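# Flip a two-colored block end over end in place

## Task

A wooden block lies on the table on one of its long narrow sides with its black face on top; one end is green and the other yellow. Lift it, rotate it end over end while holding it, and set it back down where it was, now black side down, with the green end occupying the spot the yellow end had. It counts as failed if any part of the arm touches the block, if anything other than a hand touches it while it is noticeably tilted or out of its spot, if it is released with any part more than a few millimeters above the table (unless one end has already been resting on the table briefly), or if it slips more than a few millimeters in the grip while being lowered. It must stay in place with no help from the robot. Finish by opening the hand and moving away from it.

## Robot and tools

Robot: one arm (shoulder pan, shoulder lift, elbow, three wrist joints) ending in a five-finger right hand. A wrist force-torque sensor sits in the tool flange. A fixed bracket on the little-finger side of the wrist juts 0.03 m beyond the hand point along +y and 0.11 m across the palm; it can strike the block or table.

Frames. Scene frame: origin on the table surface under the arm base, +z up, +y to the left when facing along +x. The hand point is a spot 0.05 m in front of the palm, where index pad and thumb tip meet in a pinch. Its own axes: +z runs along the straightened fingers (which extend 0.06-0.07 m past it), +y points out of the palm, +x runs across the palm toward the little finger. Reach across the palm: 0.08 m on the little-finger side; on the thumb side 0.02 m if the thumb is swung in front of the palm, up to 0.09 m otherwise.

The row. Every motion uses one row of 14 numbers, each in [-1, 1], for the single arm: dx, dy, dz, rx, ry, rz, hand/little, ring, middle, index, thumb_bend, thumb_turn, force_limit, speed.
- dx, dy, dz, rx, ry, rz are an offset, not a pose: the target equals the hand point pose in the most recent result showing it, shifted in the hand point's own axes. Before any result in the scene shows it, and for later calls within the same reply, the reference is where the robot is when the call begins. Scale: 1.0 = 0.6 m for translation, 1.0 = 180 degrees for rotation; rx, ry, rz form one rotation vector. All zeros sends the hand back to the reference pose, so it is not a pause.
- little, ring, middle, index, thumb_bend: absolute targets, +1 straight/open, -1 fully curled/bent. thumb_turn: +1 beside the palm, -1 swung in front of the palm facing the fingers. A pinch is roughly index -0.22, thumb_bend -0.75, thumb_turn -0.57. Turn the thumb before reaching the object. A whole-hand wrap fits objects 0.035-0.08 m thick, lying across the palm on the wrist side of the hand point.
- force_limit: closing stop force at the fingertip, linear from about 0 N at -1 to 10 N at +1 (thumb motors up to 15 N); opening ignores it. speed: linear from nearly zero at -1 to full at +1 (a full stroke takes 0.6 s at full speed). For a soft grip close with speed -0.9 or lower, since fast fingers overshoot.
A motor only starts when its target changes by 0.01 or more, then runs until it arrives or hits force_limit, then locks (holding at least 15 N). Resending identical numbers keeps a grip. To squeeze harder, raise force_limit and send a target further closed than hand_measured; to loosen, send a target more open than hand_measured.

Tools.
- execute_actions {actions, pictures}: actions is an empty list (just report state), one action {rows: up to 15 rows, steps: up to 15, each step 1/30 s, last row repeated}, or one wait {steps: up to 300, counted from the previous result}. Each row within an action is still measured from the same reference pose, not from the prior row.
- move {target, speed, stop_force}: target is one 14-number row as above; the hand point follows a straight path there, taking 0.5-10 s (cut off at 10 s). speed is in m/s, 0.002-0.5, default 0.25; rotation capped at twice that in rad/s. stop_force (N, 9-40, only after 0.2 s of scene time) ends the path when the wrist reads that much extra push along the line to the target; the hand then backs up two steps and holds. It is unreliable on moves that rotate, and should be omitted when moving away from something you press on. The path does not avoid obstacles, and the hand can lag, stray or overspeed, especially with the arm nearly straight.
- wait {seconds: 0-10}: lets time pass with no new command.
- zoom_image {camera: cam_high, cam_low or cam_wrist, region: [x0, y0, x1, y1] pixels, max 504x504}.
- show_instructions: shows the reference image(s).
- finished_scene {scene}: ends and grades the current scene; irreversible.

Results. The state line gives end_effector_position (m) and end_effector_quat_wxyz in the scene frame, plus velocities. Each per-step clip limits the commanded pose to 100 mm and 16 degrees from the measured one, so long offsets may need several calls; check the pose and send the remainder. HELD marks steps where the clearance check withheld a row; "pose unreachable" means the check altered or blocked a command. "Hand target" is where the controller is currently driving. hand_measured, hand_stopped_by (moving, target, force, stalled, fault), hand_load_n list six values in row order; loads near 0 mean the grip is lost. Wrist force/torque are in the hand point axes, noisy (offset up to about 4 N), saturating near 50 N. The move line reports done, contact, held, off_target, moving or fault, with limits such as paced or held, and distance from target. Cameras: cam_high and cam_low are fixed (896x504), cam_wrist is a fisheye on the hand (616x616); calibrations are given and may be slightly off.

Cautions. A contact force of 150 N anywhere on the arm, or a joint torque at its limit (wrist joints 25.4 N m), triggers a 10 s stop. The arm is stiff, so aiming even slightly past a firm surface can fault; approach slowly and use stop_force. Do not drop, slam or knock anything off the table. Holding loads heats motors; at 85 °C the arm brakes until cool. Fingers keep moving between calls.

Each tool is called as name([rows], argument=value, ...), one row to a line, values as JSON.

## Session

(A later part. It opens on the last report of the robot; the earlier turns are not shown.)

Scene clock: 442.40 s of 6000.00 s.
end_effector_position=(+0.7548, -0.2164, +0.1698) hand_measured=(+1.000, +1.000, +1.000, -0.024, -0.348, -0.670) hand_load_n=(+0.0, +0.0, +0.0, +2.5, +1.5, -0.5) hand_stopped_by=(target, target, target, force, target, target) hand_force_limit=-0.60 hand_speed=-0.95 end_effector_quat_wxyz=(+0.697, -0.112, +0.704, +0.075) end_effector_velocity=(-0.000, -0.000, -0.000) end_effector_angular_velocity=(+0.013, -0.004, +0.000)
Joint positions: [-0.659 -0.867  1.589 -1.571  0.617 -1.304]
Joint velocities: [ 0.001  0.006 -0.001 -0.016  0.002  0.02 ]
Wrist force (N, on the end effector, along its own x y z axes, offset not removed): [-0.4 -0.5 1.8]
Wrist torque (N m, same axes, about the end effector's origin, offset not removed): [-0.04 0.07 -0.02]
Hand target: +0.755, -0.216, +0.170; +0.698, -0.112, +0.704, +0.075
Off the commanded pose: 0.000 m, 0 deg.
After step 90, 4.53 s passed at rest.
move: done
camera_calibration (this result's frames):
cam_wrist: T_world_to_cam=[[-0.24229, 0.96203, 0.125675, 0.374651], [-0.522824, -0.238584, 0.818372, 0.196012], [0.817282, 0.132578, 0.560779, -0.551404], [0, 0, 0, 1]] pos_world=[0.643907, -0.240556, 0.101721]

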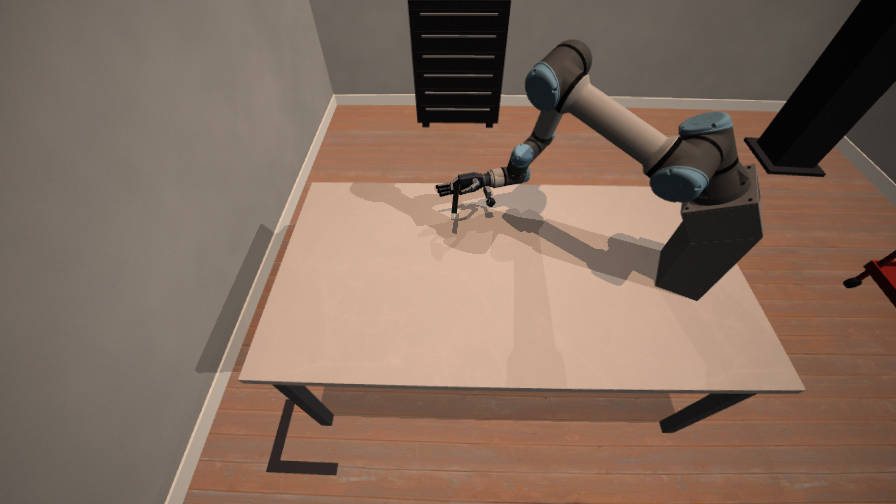

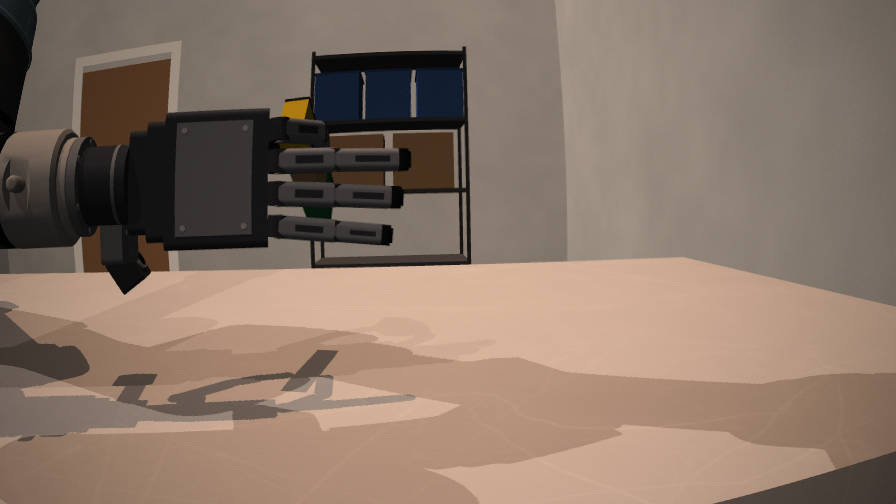

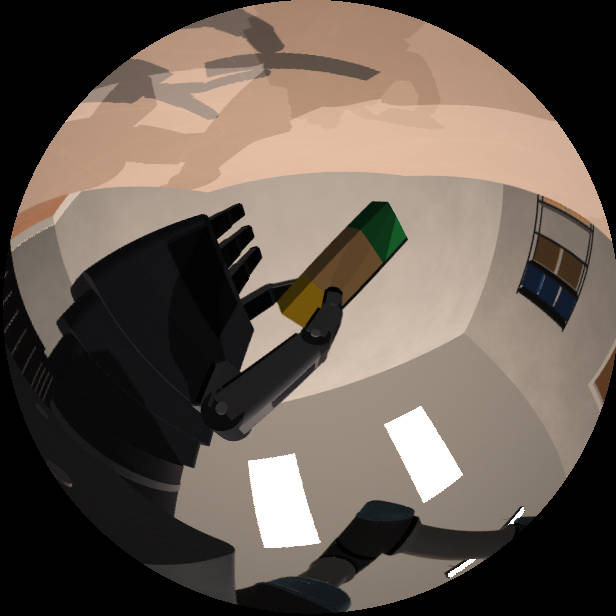

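move(target=[0, 0, 0, 0.00136, -0.07247, 0.18054, 1, 1, 1, -0.024, -0.35, -0.67, -0.6, -0.95], speed=0.12)

Scene clock: 458.57 s of 6000.00 s.
end_effector_position=(+0.7549, -0.2164, +0.1697) hand_measured=(+1.000, +1.000, +1.000, -0.024, -0.348, -0.670) hand_load_n=(+0.0, +0.0, +0.0, +2.5, +1.5, -0.5) hand_stopped_by=(target, target, target, force, target, target) hand_force_limit=-0.60 hand_speed=-0.95 end_effector_quat_wxyz=(+0.723, +0.099, +0.625, +0.277) end_effector_velocity=(-0.000, +0.000, -0.000) end_effector_angular_velocity=(+0.013, -0.001, -0.000)
Joint positions: [-0.586 -0.679  1.524 -1.903  0.792 -0.615]
Joint velocities: [ 0.003  0.004 -0.001 -0.004  0.005  0.012]
Wrist force (N, on the end effector, along its own x y z axes, offset not removed): [1.1 -1.1 1.9]
Wrist torque (N m, same axes, about the end effector's origin, offset not removed): [-0.03 -0.11 0.06]
Hand target: +0.755, -0.216, +0.170; +0.723, +0.099, +0.625, +0.277
Off the commanded pose: 0.000 m, 0 deg.
After step 90, 10.23 s passed at rest.
move: done
camera_calibration (this result's frames):
cam_wrist: T_world_to_cam=[[-0.268723, 0.725115, 0.634031, 0.257125], [-0.571914, -0.649767, 0.500716, 0.198063], [0.77505, -0.228057, 0.589311, -0.602505], [0, 0, 0, 1]] pos_world=[0.649342, -0.195156, 0.0928644]

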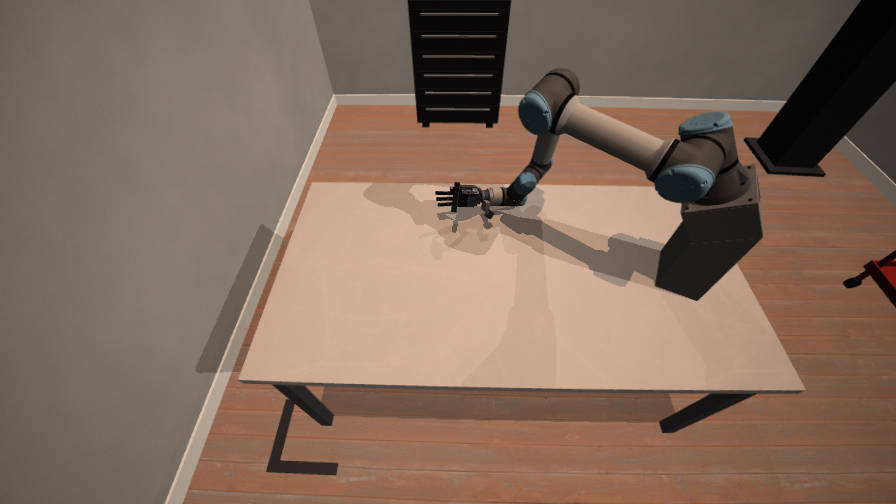

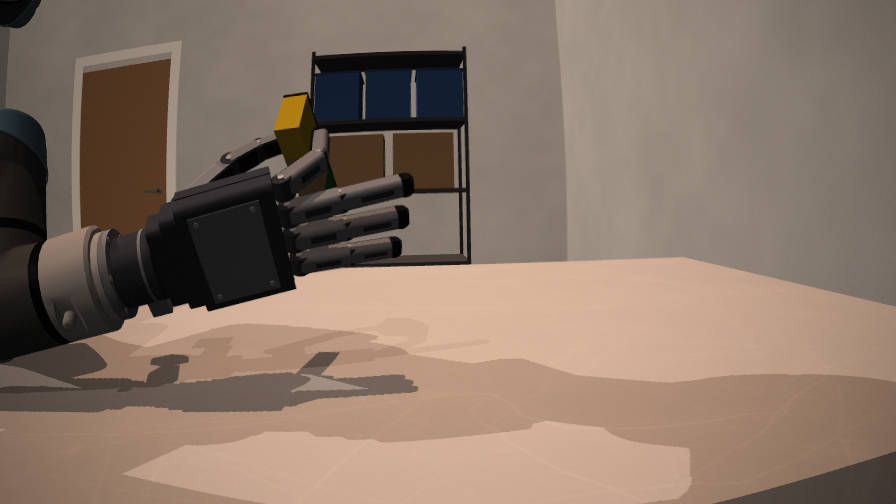

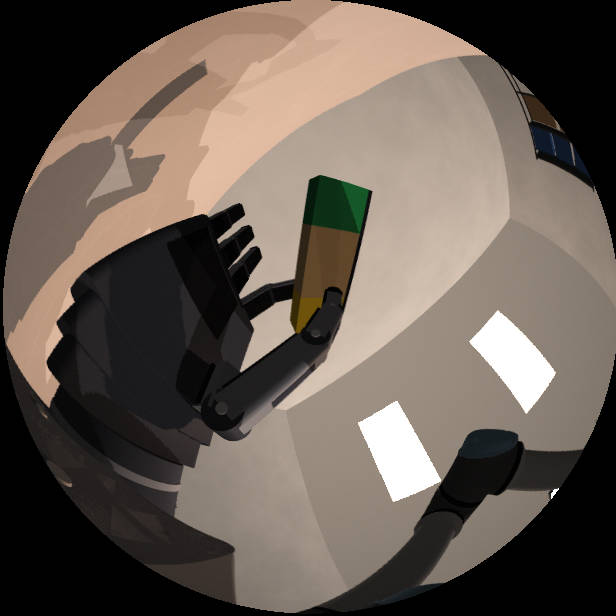

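zoom_image(camera="cam_wrist", region=[230, 160, 430, 360])

Region (230, 160, 430, 360) of cam_wrist's 616x616 image, scaled by 2.520, with more detail than that image has.

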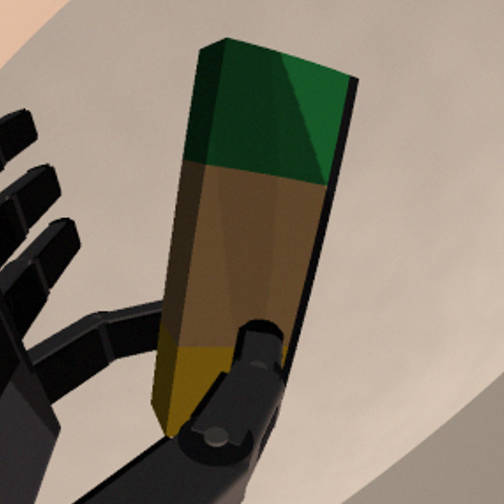

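execute_actions([
  {"rows": [[0, 0, 0, 0, 0, 0, 1, 1, 1, -0.022, -0.35, -0.67, -0.6, -0.95]], "steps": 15},
])

Scene clock: 475.30 s of 6000.00 s.
end_effector_position=(+0.7549, -0.2164, +0.1698) hand_measured=(+1.000, +1.000, +1.000, -0.022, -0.348, -0.670) hand_load_n=(+0.0, +0.0, +0.0, +2.0, +1.5, -0.5) hand_stopped_by=(target, target, target, force, target, target) hand_force_limit=-0.60 hand_speed=-0.95 end_effector_quat_wxyz=(+0.723, +0.099, +0.625, +0.277) end_effector_velocity=(-0.000, -0.001, +0.000) end_effector_angular_velocity=(-0.002, -0.000, -0.002)
Joint positions: [-0.586 -0.679  1.523 -1.903  0.792 -0.615]
Joint velocities: [-0.001 -0.     0.    -0.     0.    -0.001]
Wrist force (N, on the end effector, along its own x y z axes, offset not removed): [-0.6 -1.2 1.3]
Wrist torque (N m, same axes, about the end effector's origin, offset not removed): [-0.16 0.14 -0.01]
Hand target: +0.755, -0.216, +0.170; +0.723, +0.099, +0.625, +0.277
Off the commanded pose: 0.000 m, 0 deg.
Steps of this call (steps 1 to 90: nothing new was sent; then 13.23 s passed at rest; steps 91 to 105: all 15 steps of this action). Readings (end_effector_position | what the end effector reports):
91: (+0.7549, -0.2164, +0.1697) | hand_measured=(+1.000, +1.000, +1.000, -0.024, -0.348, -0.670) hand_load_n=(+0.0, +0.0, +0.0, +2.5, +1.5, -0.5) hand_stopped_by=(target, target, target, moving, target, target) hand_force_limit=-0.60 hand_speed=-0.95
92: (+0.7549, -0.2164, +0.1697) | hand_measured=(+1.000, +1.000, +1.000, -0.024, -0.348, -0.670) hand_load_n=(+0.0, +0.0, +0.0, +2.5, +1.5, -0.5) hand_stopped_by=(target, target, target, moving, target, target) hand_force_limit=-0.60 hand_speed=-0.95
94: (+0.7549, -0.2164, +0.1697) | hand_measured=(+1.000, +1.000, +1.000, -0.022, -0.348, -0.670) hand_load_n=(+0.0, +0.0, +0.0, +2.5, +1.5, -0.5) hand_stopped_by=(target, target, target, force, target, target) hand_force_limit=-0.60 hand_speed=-0.95
98: (+0.7549, -0.2164, +0.1697) | hand_measured=(+1.000, +1.000, +1.000, -0.022, -0.348, -0.670) hand_load_n=(+0.0, +0.0, +0.0, +2.0, +1.5, -0.5) hand_stopped_by=(target, target, target, force, target, target) hand_force_limit=-0.60 hand_speed=-0.95
105: the state above
camera_calibration (this result's frames):
cam_wrist: T_world_to_cam=[[-0.268837, 0.725124, 0.633973, 0.257219], [-0.571945, -0.649777, 0.500668, 0.19811], [0.774987, -0.228, 0.589415, -0.602514], [0, 0, 0, 1]] pos_world=[0.649399, -0.195162, 0.0928736]

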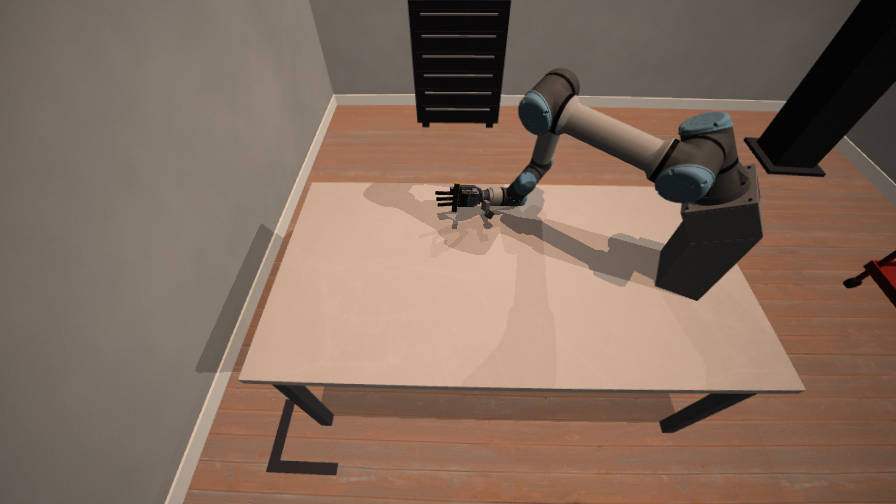

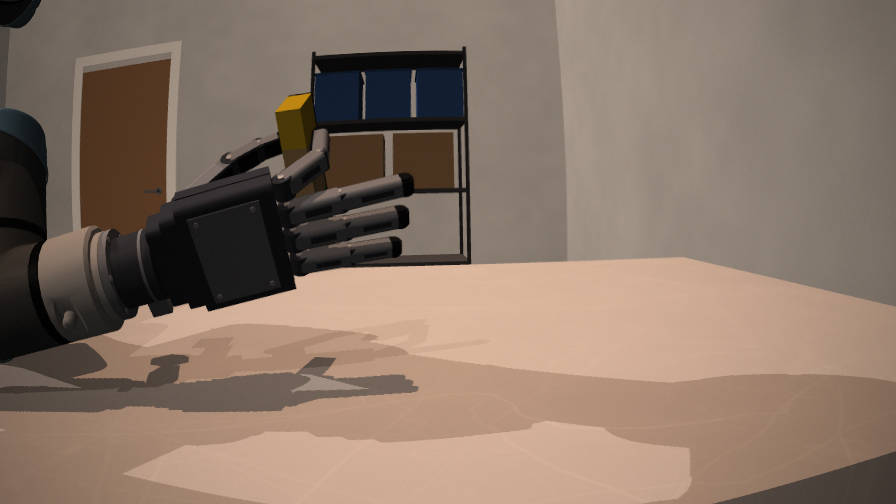

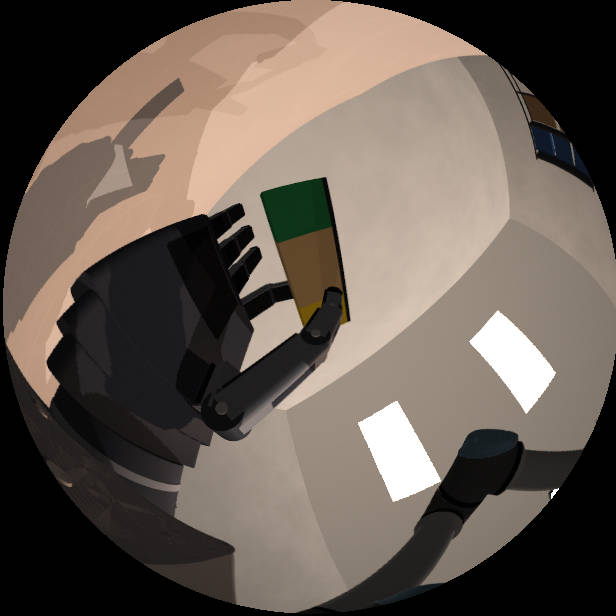

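execute_actions([
  {"rows": [[0, 0, 0, 0, 0, 0, 1, 1, 1, -0.25, -0.35, -0.67, 0.4, -0.93]], "steps": 15},
])

zoom_image(camera="cam_wrist", region=[230, 160, 430, 360])

Scene clock: 481.33 s of 6000.00 s.
end_effector_position=(+0.7549, -0.2164, +0.1697) hand_measured=(+1.000, +1.000, +1.000, -0.038, -0.348, -0.670) hand_load_n=(+0.0, +0.0, +0.0, +7.0, +4.5, -0.5) hand_stopped_by=(target, target, target, force, target, target) hand_force_limit=0.40 hand_speed=-0.93 end_effector_quat_wxyz=(+0.723, +0.099, +0.625, +0.277) end_effector_velocity=(+0.000, -0.000, +0.001) end_effector_angular_velocity=(-0.001, -0.002, -0.001)
Joint positions: [-0.586 -0.679  1.524 -1.903  0.792 -0.615]
Joint velocities: [ 0.    -0.001 -0.001 -0.001  0.002 -0.   ]
Wrist force (N, on the end effector, along its own x y z axes, offset not removed): [1.1 -0.4 2.0]
Wrist torque (N m, same axes, about the end effector's origin, offset not removed): [-0.01 -0.17 0.00]
Hand target: +0.755, -0.216, +0.170; +0.723, +0.099, +0.625, +0.277
Off the commanded pose: 0.000 m, 0 deg.
Steps of this call (steps 1 to 90: nothing new was sent; then 2.53 s passed at rest; steps 91 to 105: all 15 steps of this action). Readings (end_effector_position | what the end effector reports):
91: (+0.7549, -0.2164, +0.1697) | hand_measured=(+1.000, +1.000, +1.000, -0.022, -0.348, -0.670) hand_load_n=(+0.0, +0.0, +0.0, +2.0, +1.5, -0.5) hand_stopped_by=(target, target, target, moving, target, target) hand_force_limit=0.40 hand_speed=-0.93
92: (+0.7549, -0.2164, +0.1697) | hand_measured=(+1.000, +1.000, +1.000, -0.022, -0.348, -0.670) hand_load_n=(+0.0, +0.0, +0.0, +2.0, +1.5, -0.5) hand_stopped_by=(target, target, target, moving, target, target) hand_force_limit=0.40 hand_speed=-0.93
94: (+0.7549, -0.2164, +0.1697) | hand_measured=(+1.000, +1.000, +1.000, -0.024, -0.348, -0.670) hand_load_n=(+0.0, +0.0, +0.0, +3.0, +2.0, -0.5) hand_stopped_by=(target, target, target, moving, target, target) hand_force_limit=0.40 hand_speed=-0.93
98: (+0.7549, -0.2164, +0.1697) | hand_measured=(+1.000, +1.000, +1.000, -0.040, -0.348, -0.670) hand_load_n=(+0.0, +0.0, +0.0, +7.5, +4.5, -0.5) hand_stopped_by=(target, target, target, force, target, target) hand_force_limit=0.40 hand_speed=-0.93
105: the state above
camera_calibration (this result's frames):
cam_wrist: T_world_to_cam=[[-0.268723, 0.725115, 0.634031, 0.257125], [-0.571914, -0.649768, 0.500716, 0.198063], [0.77505, -0.228058, 0.589311, -0.602505], [0, 0, 0, 1]] pos_world=[0.649342, -0.195156, 0.0928643]

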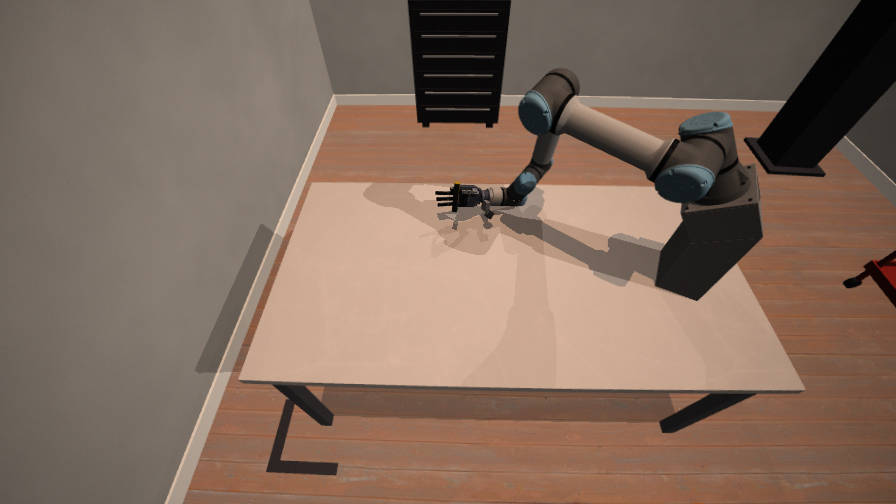

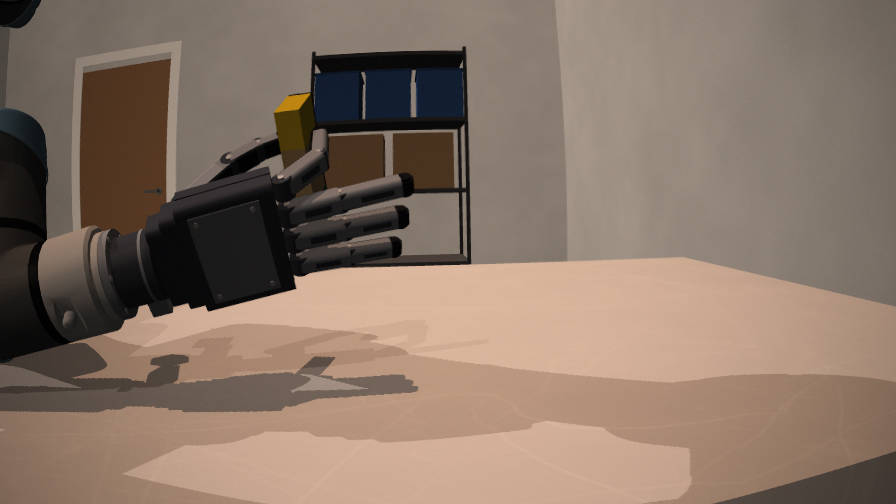

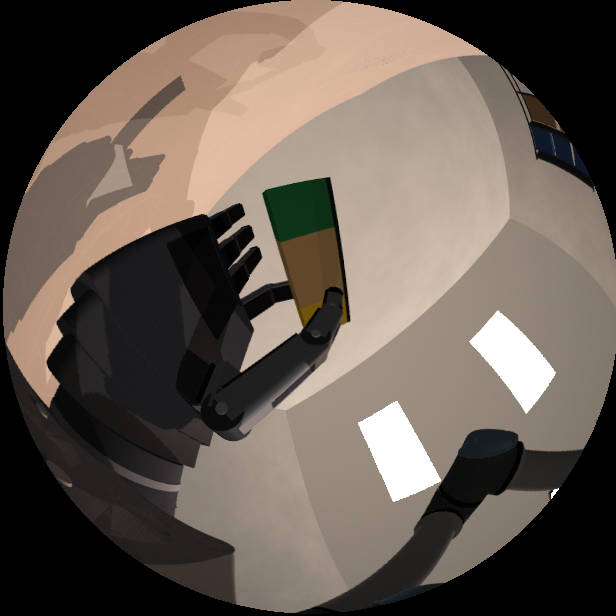

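Region (230, 160, 430, 360) of cam_wrist's 616x616 image, scaled by 2.520, with more detail than that image has.

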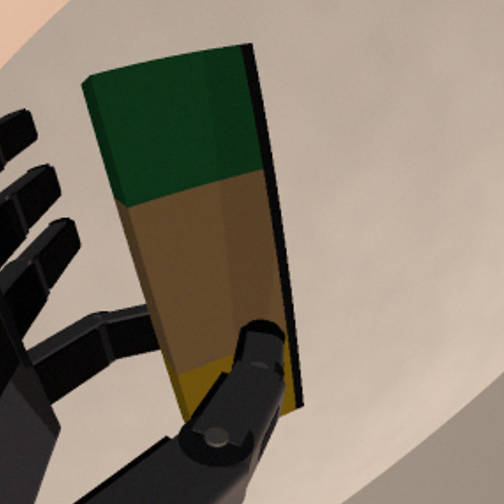

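move(target=[0, 0, 0, -0.00474, 0.25261, -0.62932, 1, 1, 1, -0.25, -0.35, -0.67, 0.4, -0.93], speed=0.17)

zoom_image(camera="cam_low", region=[200, 60, 400, 240])

Scene clock: 504.23 s of 6000.00 s.
end_effector_position=(+0.7549, -0.2163, +0.1699) hand_measured=(+1.000, +1.000, +1.000, -0.038, -0.348, -0.670) hand_load_n=(+0.0, +0.0, +0.0, +7.0, +4.5, -0.5) hand_stopped_by=(target, target, target, force, target, target) hand_force_limit=0.40 hand_speed=-0.93 end_effector_quat_wxyz=(+0.373, -0.553, +0.617, -0.417) end_effector_velocity=(-0.000, -0.001, -0.000) end_effector_angular_velocity=(-0.016, +0.002, -0.000)
Joint positions: [-0.532 -1.245  1.744 -0.741  1.068 -3.215]
Joint velocities: [ 0.003 -0.001  0.002 -0.001  0.009 -0.015]
Wrist force (N, on the end effector, along its own x y z axes, offset not removed): [0.5 0.0 2.5]
Wrist torque (N m, same axes, about the end effector's origin, offset not removed): [-0.08 -0.13 0.12]
Hand target: +0.755, -0.216, +0.170; +0.372, -0.553, +0.617, -0.417
Off the commanded pose: 0.000 m, 0 deg.
After step 90, 13.17 s passed at rest.
move: done
camera_calibration (this result's frames):
cam_wrist: T_world_to_cam=[[-0.332131, 0.213432, -0.918769, 0.457889], [-0.395927, 0.85255, 0.341175, 0.417288], [0.856114, 0.47708, -0.198655, -0.377414], [0, 0, 0, 1]] pos_world=[0.640404, -0.273431, 0.203351]

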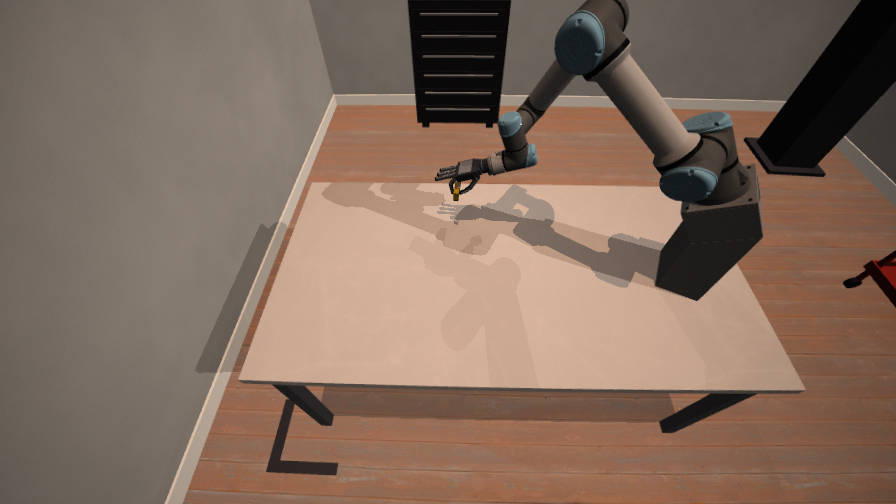

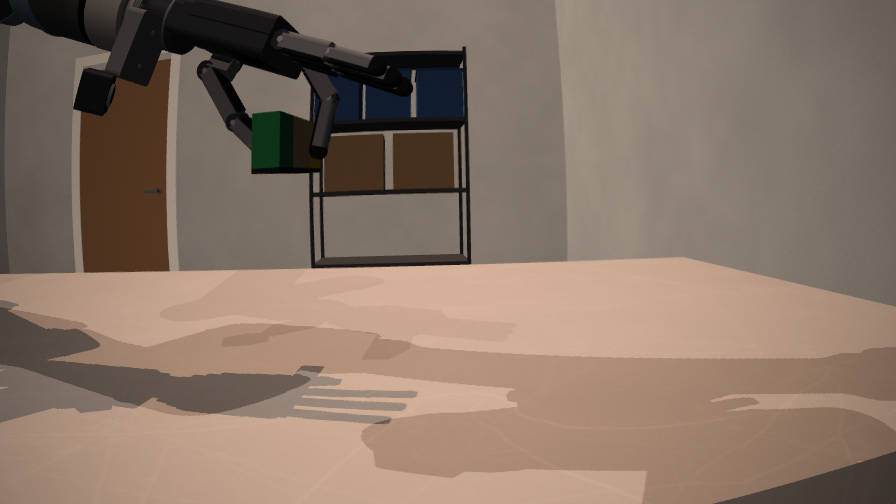

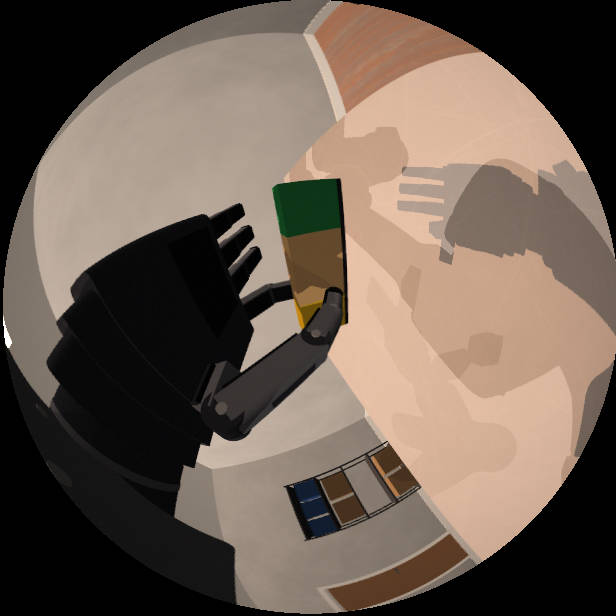

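Region (200, 60, 400, 240) of cam_low's 896x504 image, scaled by 2.520, with more detail than that image has; it fills the top 454 rows of this view, and the rest is white.

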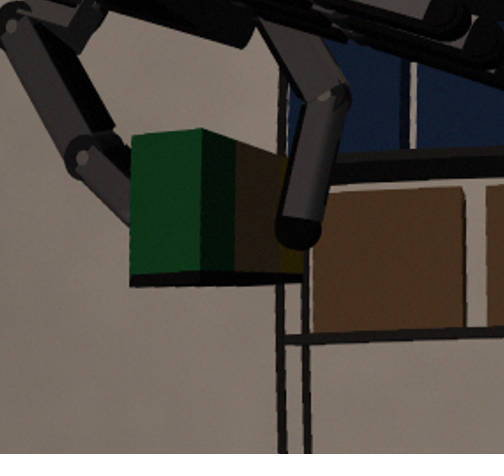

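zoom_image(camera="cam_wrist", region=[230, 160, 430, 360])

Region (230, 160, 430, 360) of cam_wrist's 616x616 image, scaled by 2.520, with more detail than that image has.

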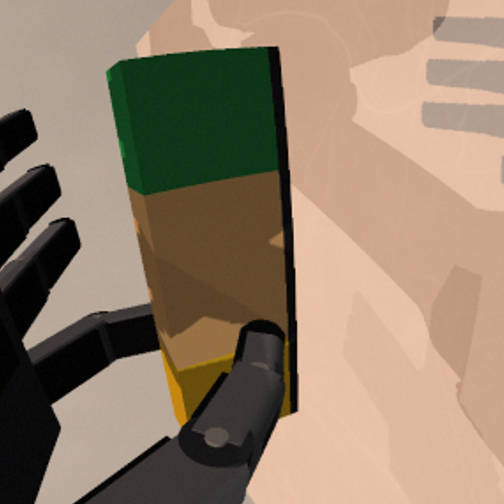

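move(target=[-0.09348, 0.20039, 0.08145, -0.00011, 0.00569, -0.01419, 1, 1, 1, -0.25, -0.35, -0.67, 0.4, -0.93], speed=0.1)

zoom_image(camera="cam_low", region=[240, 260, 400, 400])

Scene clock: 575.57 s of 6000.00 s.
end_effector_position=(+0.7614, -0.1610, +0.0402) hand_measured=(+1.000, +1.000, +1.000, -0.038, -0.348, -0.670) hand_load_n=(+0.0, +0.0, +0.0, +7.0, +5.0, -0.5) hand_stopped_by=(target, target, target, force, target, target) hand_force_limit=0.40 hand_speed=-0.93 end_effector_quat_wxyz=(-0.358, +0.563, -0.608, +0.430) end_effector_velocity=(+0.001, +0.001, -0.002) end_effector_angular_velocity=(+0.000, -0.001, -0.000)
Joint positions: [-0.405 -0.958  1.643 -0.915  1.208 -3.291]
Joint velocities: [ 0.002  0.005 -0.004 -0.002  0.002  0.   ]
Wrist force (N, on the end effector, along its own x y z axes, offset not removed): [0.4 -0.2 2.9]
Wrist torque (N m, same axes, about the end effector's origin, offset not removed): [-0.04 -0.08 0.12]
Hand target: +0.761, -0.161, +0.040; -0.358, +0.563, -0.608, +0.430
Off the commanded pose: 0.000 m, 0 deg.
After step 90, 66.43 s passed at rest.
move: done
camera_calibration (this result's frames):
cam_wrist: T_world_to_cam=[[-0.337233, 0.169503, -0.926036, 0.326267], [-0.394202, 0.867845, 0.302408, 0.419709], [0.854914, 0.467027, -0.225848, -0.434702], [0, 0, 0, 1]] pos_world=[0.647111, -0.216528, 0.0770346]

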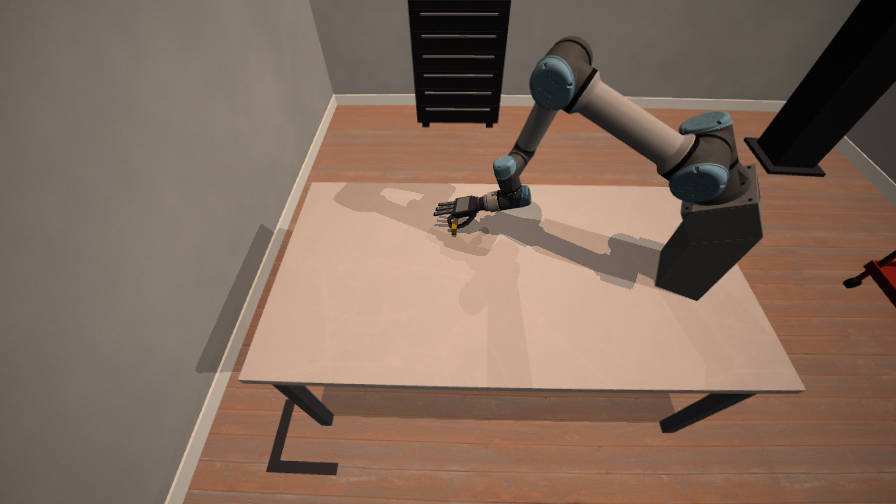

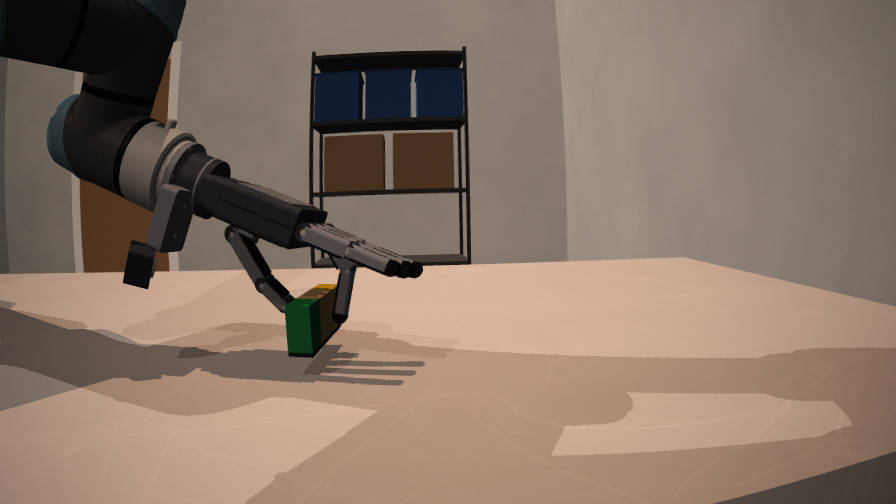

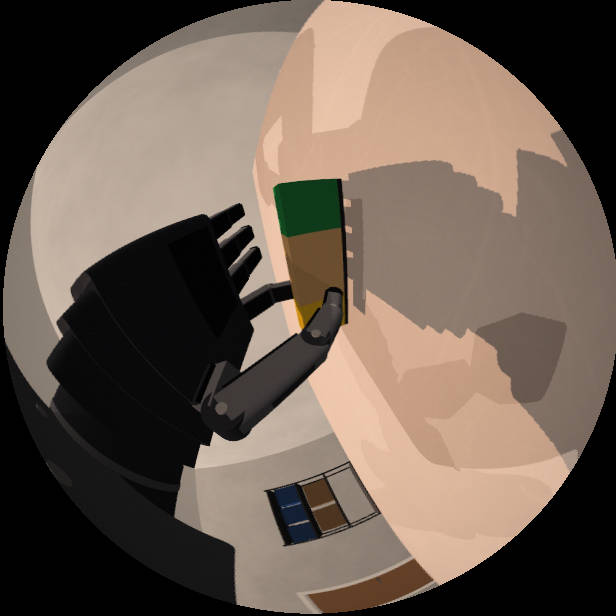

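Region (240, 260, 400, 400) of cam_low's 896x504 image, scaled by 3.150, with more detail than that image has; it fills the top 441 rows of this view, and the rest is white.

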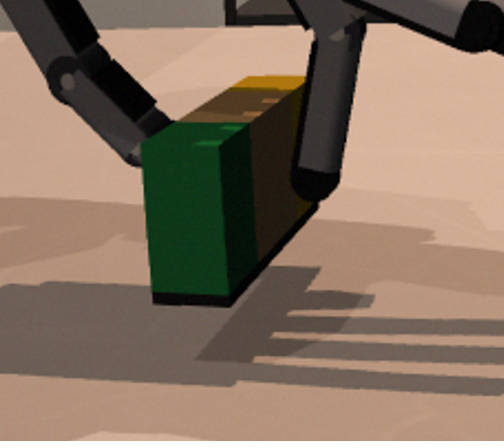

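move(target=[-0.00101, 0.01892, 0.00654, -0.00028, 0.00515, 0.00207, 1, 1, 1, -0.25, -0.35, -0.67, 0.4, -0.93], speed=0.02)

zoom_image(camera="cam_low", region=[240, 280, 400, 400])

Scene clock: 620.10 s of 6000.00 s.
end_effector_position=(+0.7608, -0.1610, +0.0285) hand_measured=(+1.000, +1.000, +1.000, -0.038, -0.348, -0.670) hand_load_n=(+0.0, +0.0, +0.0, +7.0, +5.0, -0.5) hand_stopped_by=(target, target, target, force, target, target) hand_force_limit=0.40 hand_speed=-0.93 end_effector_quat_wxyz=(+0.354, -0.558, +0.613, -0.433) end_effector_velocity=(+0.000, +0.001, -0.002) end_effector_angular_velocity=(+0.001, -0.000, -0.003)
Joint positions: [-0.399 -0.932  1.63  -0.93   1.23  -3.285]
Joint velocities: [ 0.002  0.005 -0.003 -0.003  0.004  0.002]
Wrist force (N, on the end effector, along its own x y z axes, offset not removed): [0.1 -0.4 1.7]
Wrist torque (N m, same axes, about the end effector's origin, offset not removed): [-0.04 -0.07 0.11]
Hand target: +0.761, -0.161, +0.028; +0.354, -0.558, +0.613, -0.433
Off the commanded pose: 0.000 m, 0 deg.
After step 90, 40.67 s passed at rest.
move: done
camera_calibration (this result's frames):
cam_wrist: T_world_to_cam=[[-0.334294, 0.175223, -0.926037, 0.313845], [-0.379297, 0.874468, 0.302389, 0.412705], [0.862775, 0.45233, -0.225868, -0.445227], [0, 0, 0, 1]] pos_world=[0.645585, -0.214501, 0.065272]

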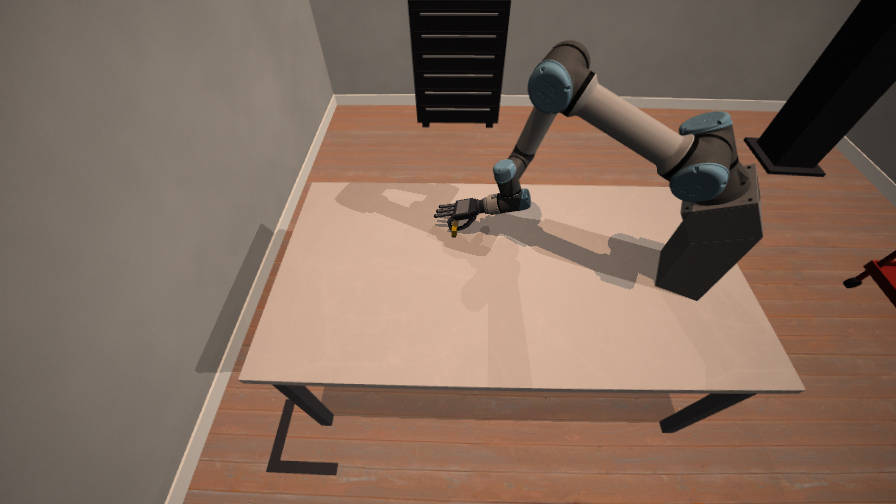

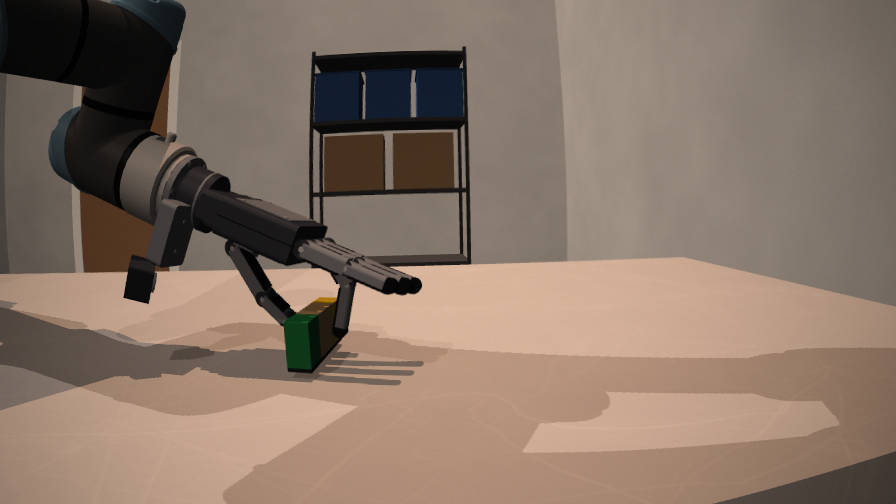

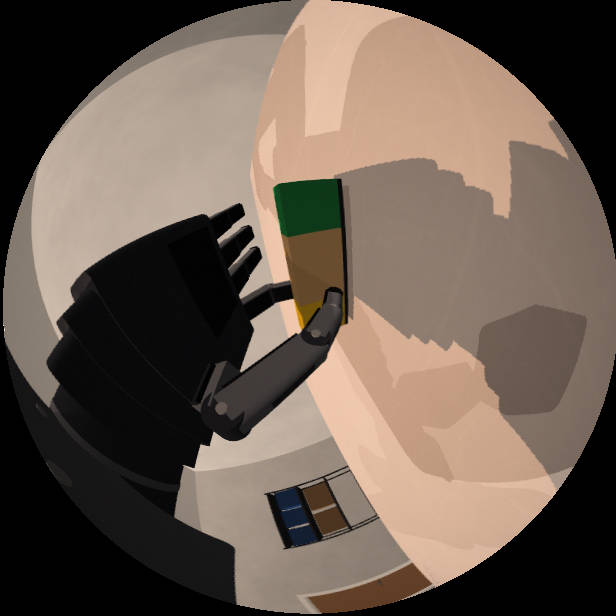

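Region (240, 280, 400, 400) of cam_low's 896x504 image, scaled by 3.150, with more detail than that image has; it fills the top 378 rows of this view, and the rest is white.

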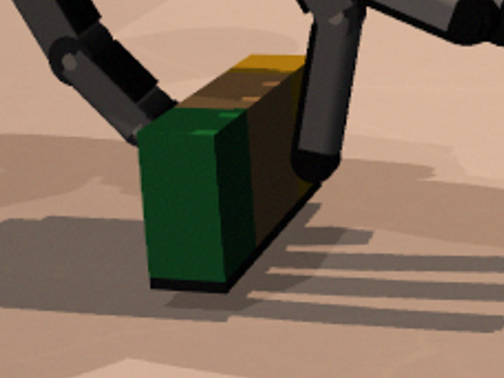

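move(target=[-0.00034, 0.00655, 0.00156, 0.00666, 0.00033, 0.00008, 1, 1, 1, -0.25, -0.35, -0.67, 0.4, -0.93], speed=0.01)

zoom_image(camera="cam_low", region=[240, 280, 400, 400])

Scene clock: 642.50 s of 6000.00 s.
end_effector_position=(+0.7602, -0.1609, +0.0245) hand_measured=(+1.000, +1.000, +1.000, -0.038, -0.348, -0.670) hand_load_n=(+0.0, +0.0, +0.0, +7.0, +5.0, -0.5) hand_stopped_by=(target, target, target, force, target, target) hand_force_limit=0.40 hand_speed=-0.93 end_effector_quat_wxyz=(+0.360, -0.554, +0.609, -0.440) end_effector_velocity=(-0.001, -0.000, -0.002) end_effector_angular_velocity=(-0.001, -0.002, -0.000)
Joint positions: [-0.401 -0.918  1.635 -0.971  1.227 -3.277]
Joint velocities: [-0.001  0.004  0.001 -0.008 -0.001  0.001]
Wrist force (N, on the end effector, along its own x y z axes, offset not removed): [-1.7 0.6 1.9]
Wrist torque (N m, same axes, about the end effector's origin, offset not removed): [0.12 0.26 -0.02]
Hand target: +0.760, -0.161, +0.024; +0.360, -0.554, +0.609, -0.440
Off the commanded pose: 0.000 m, 0 deg.
After step 90, 18.13 s passed at rest.
move: done
camera_calibration (this result's frames):
cam_wrist: T_world_to_cam=[[-0.315441, 0.172641, -0.933109, 0.295433], [-0.385329, 0.875293, 0.292206, 0.418566], [0.86719, 0.451728, -0.20958, -0.449492], [0, 0, 0, 1]] pos_world=[0.644273, -0.214324, 0.059159]

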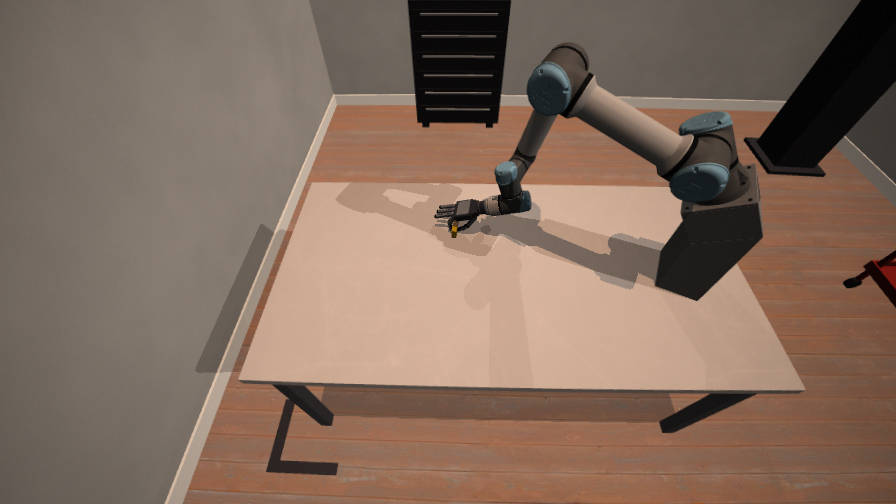

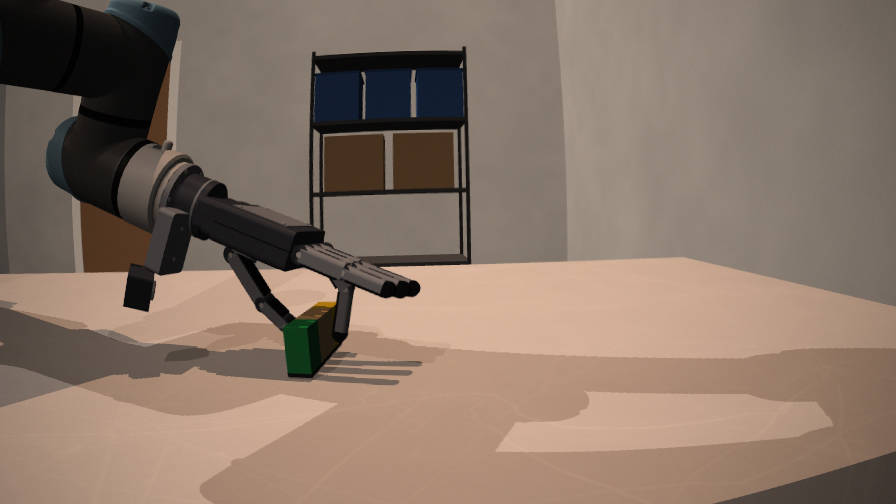

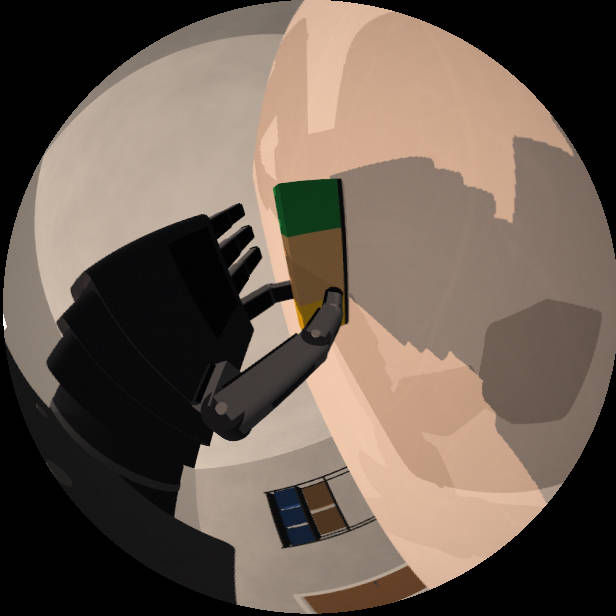

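Region (240, 280, 400, 400) of cam_low's 896x504 image, scaled by 3.150, with more detail than that image has; it fills the top 378 rows of this view, and the rest is white.

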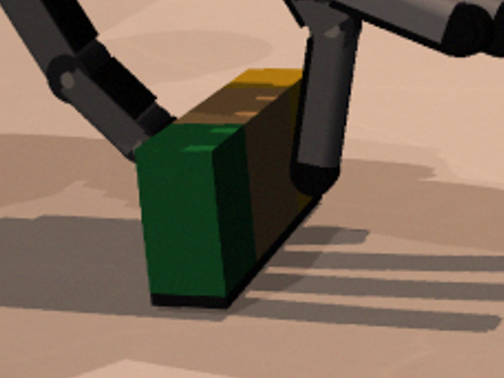

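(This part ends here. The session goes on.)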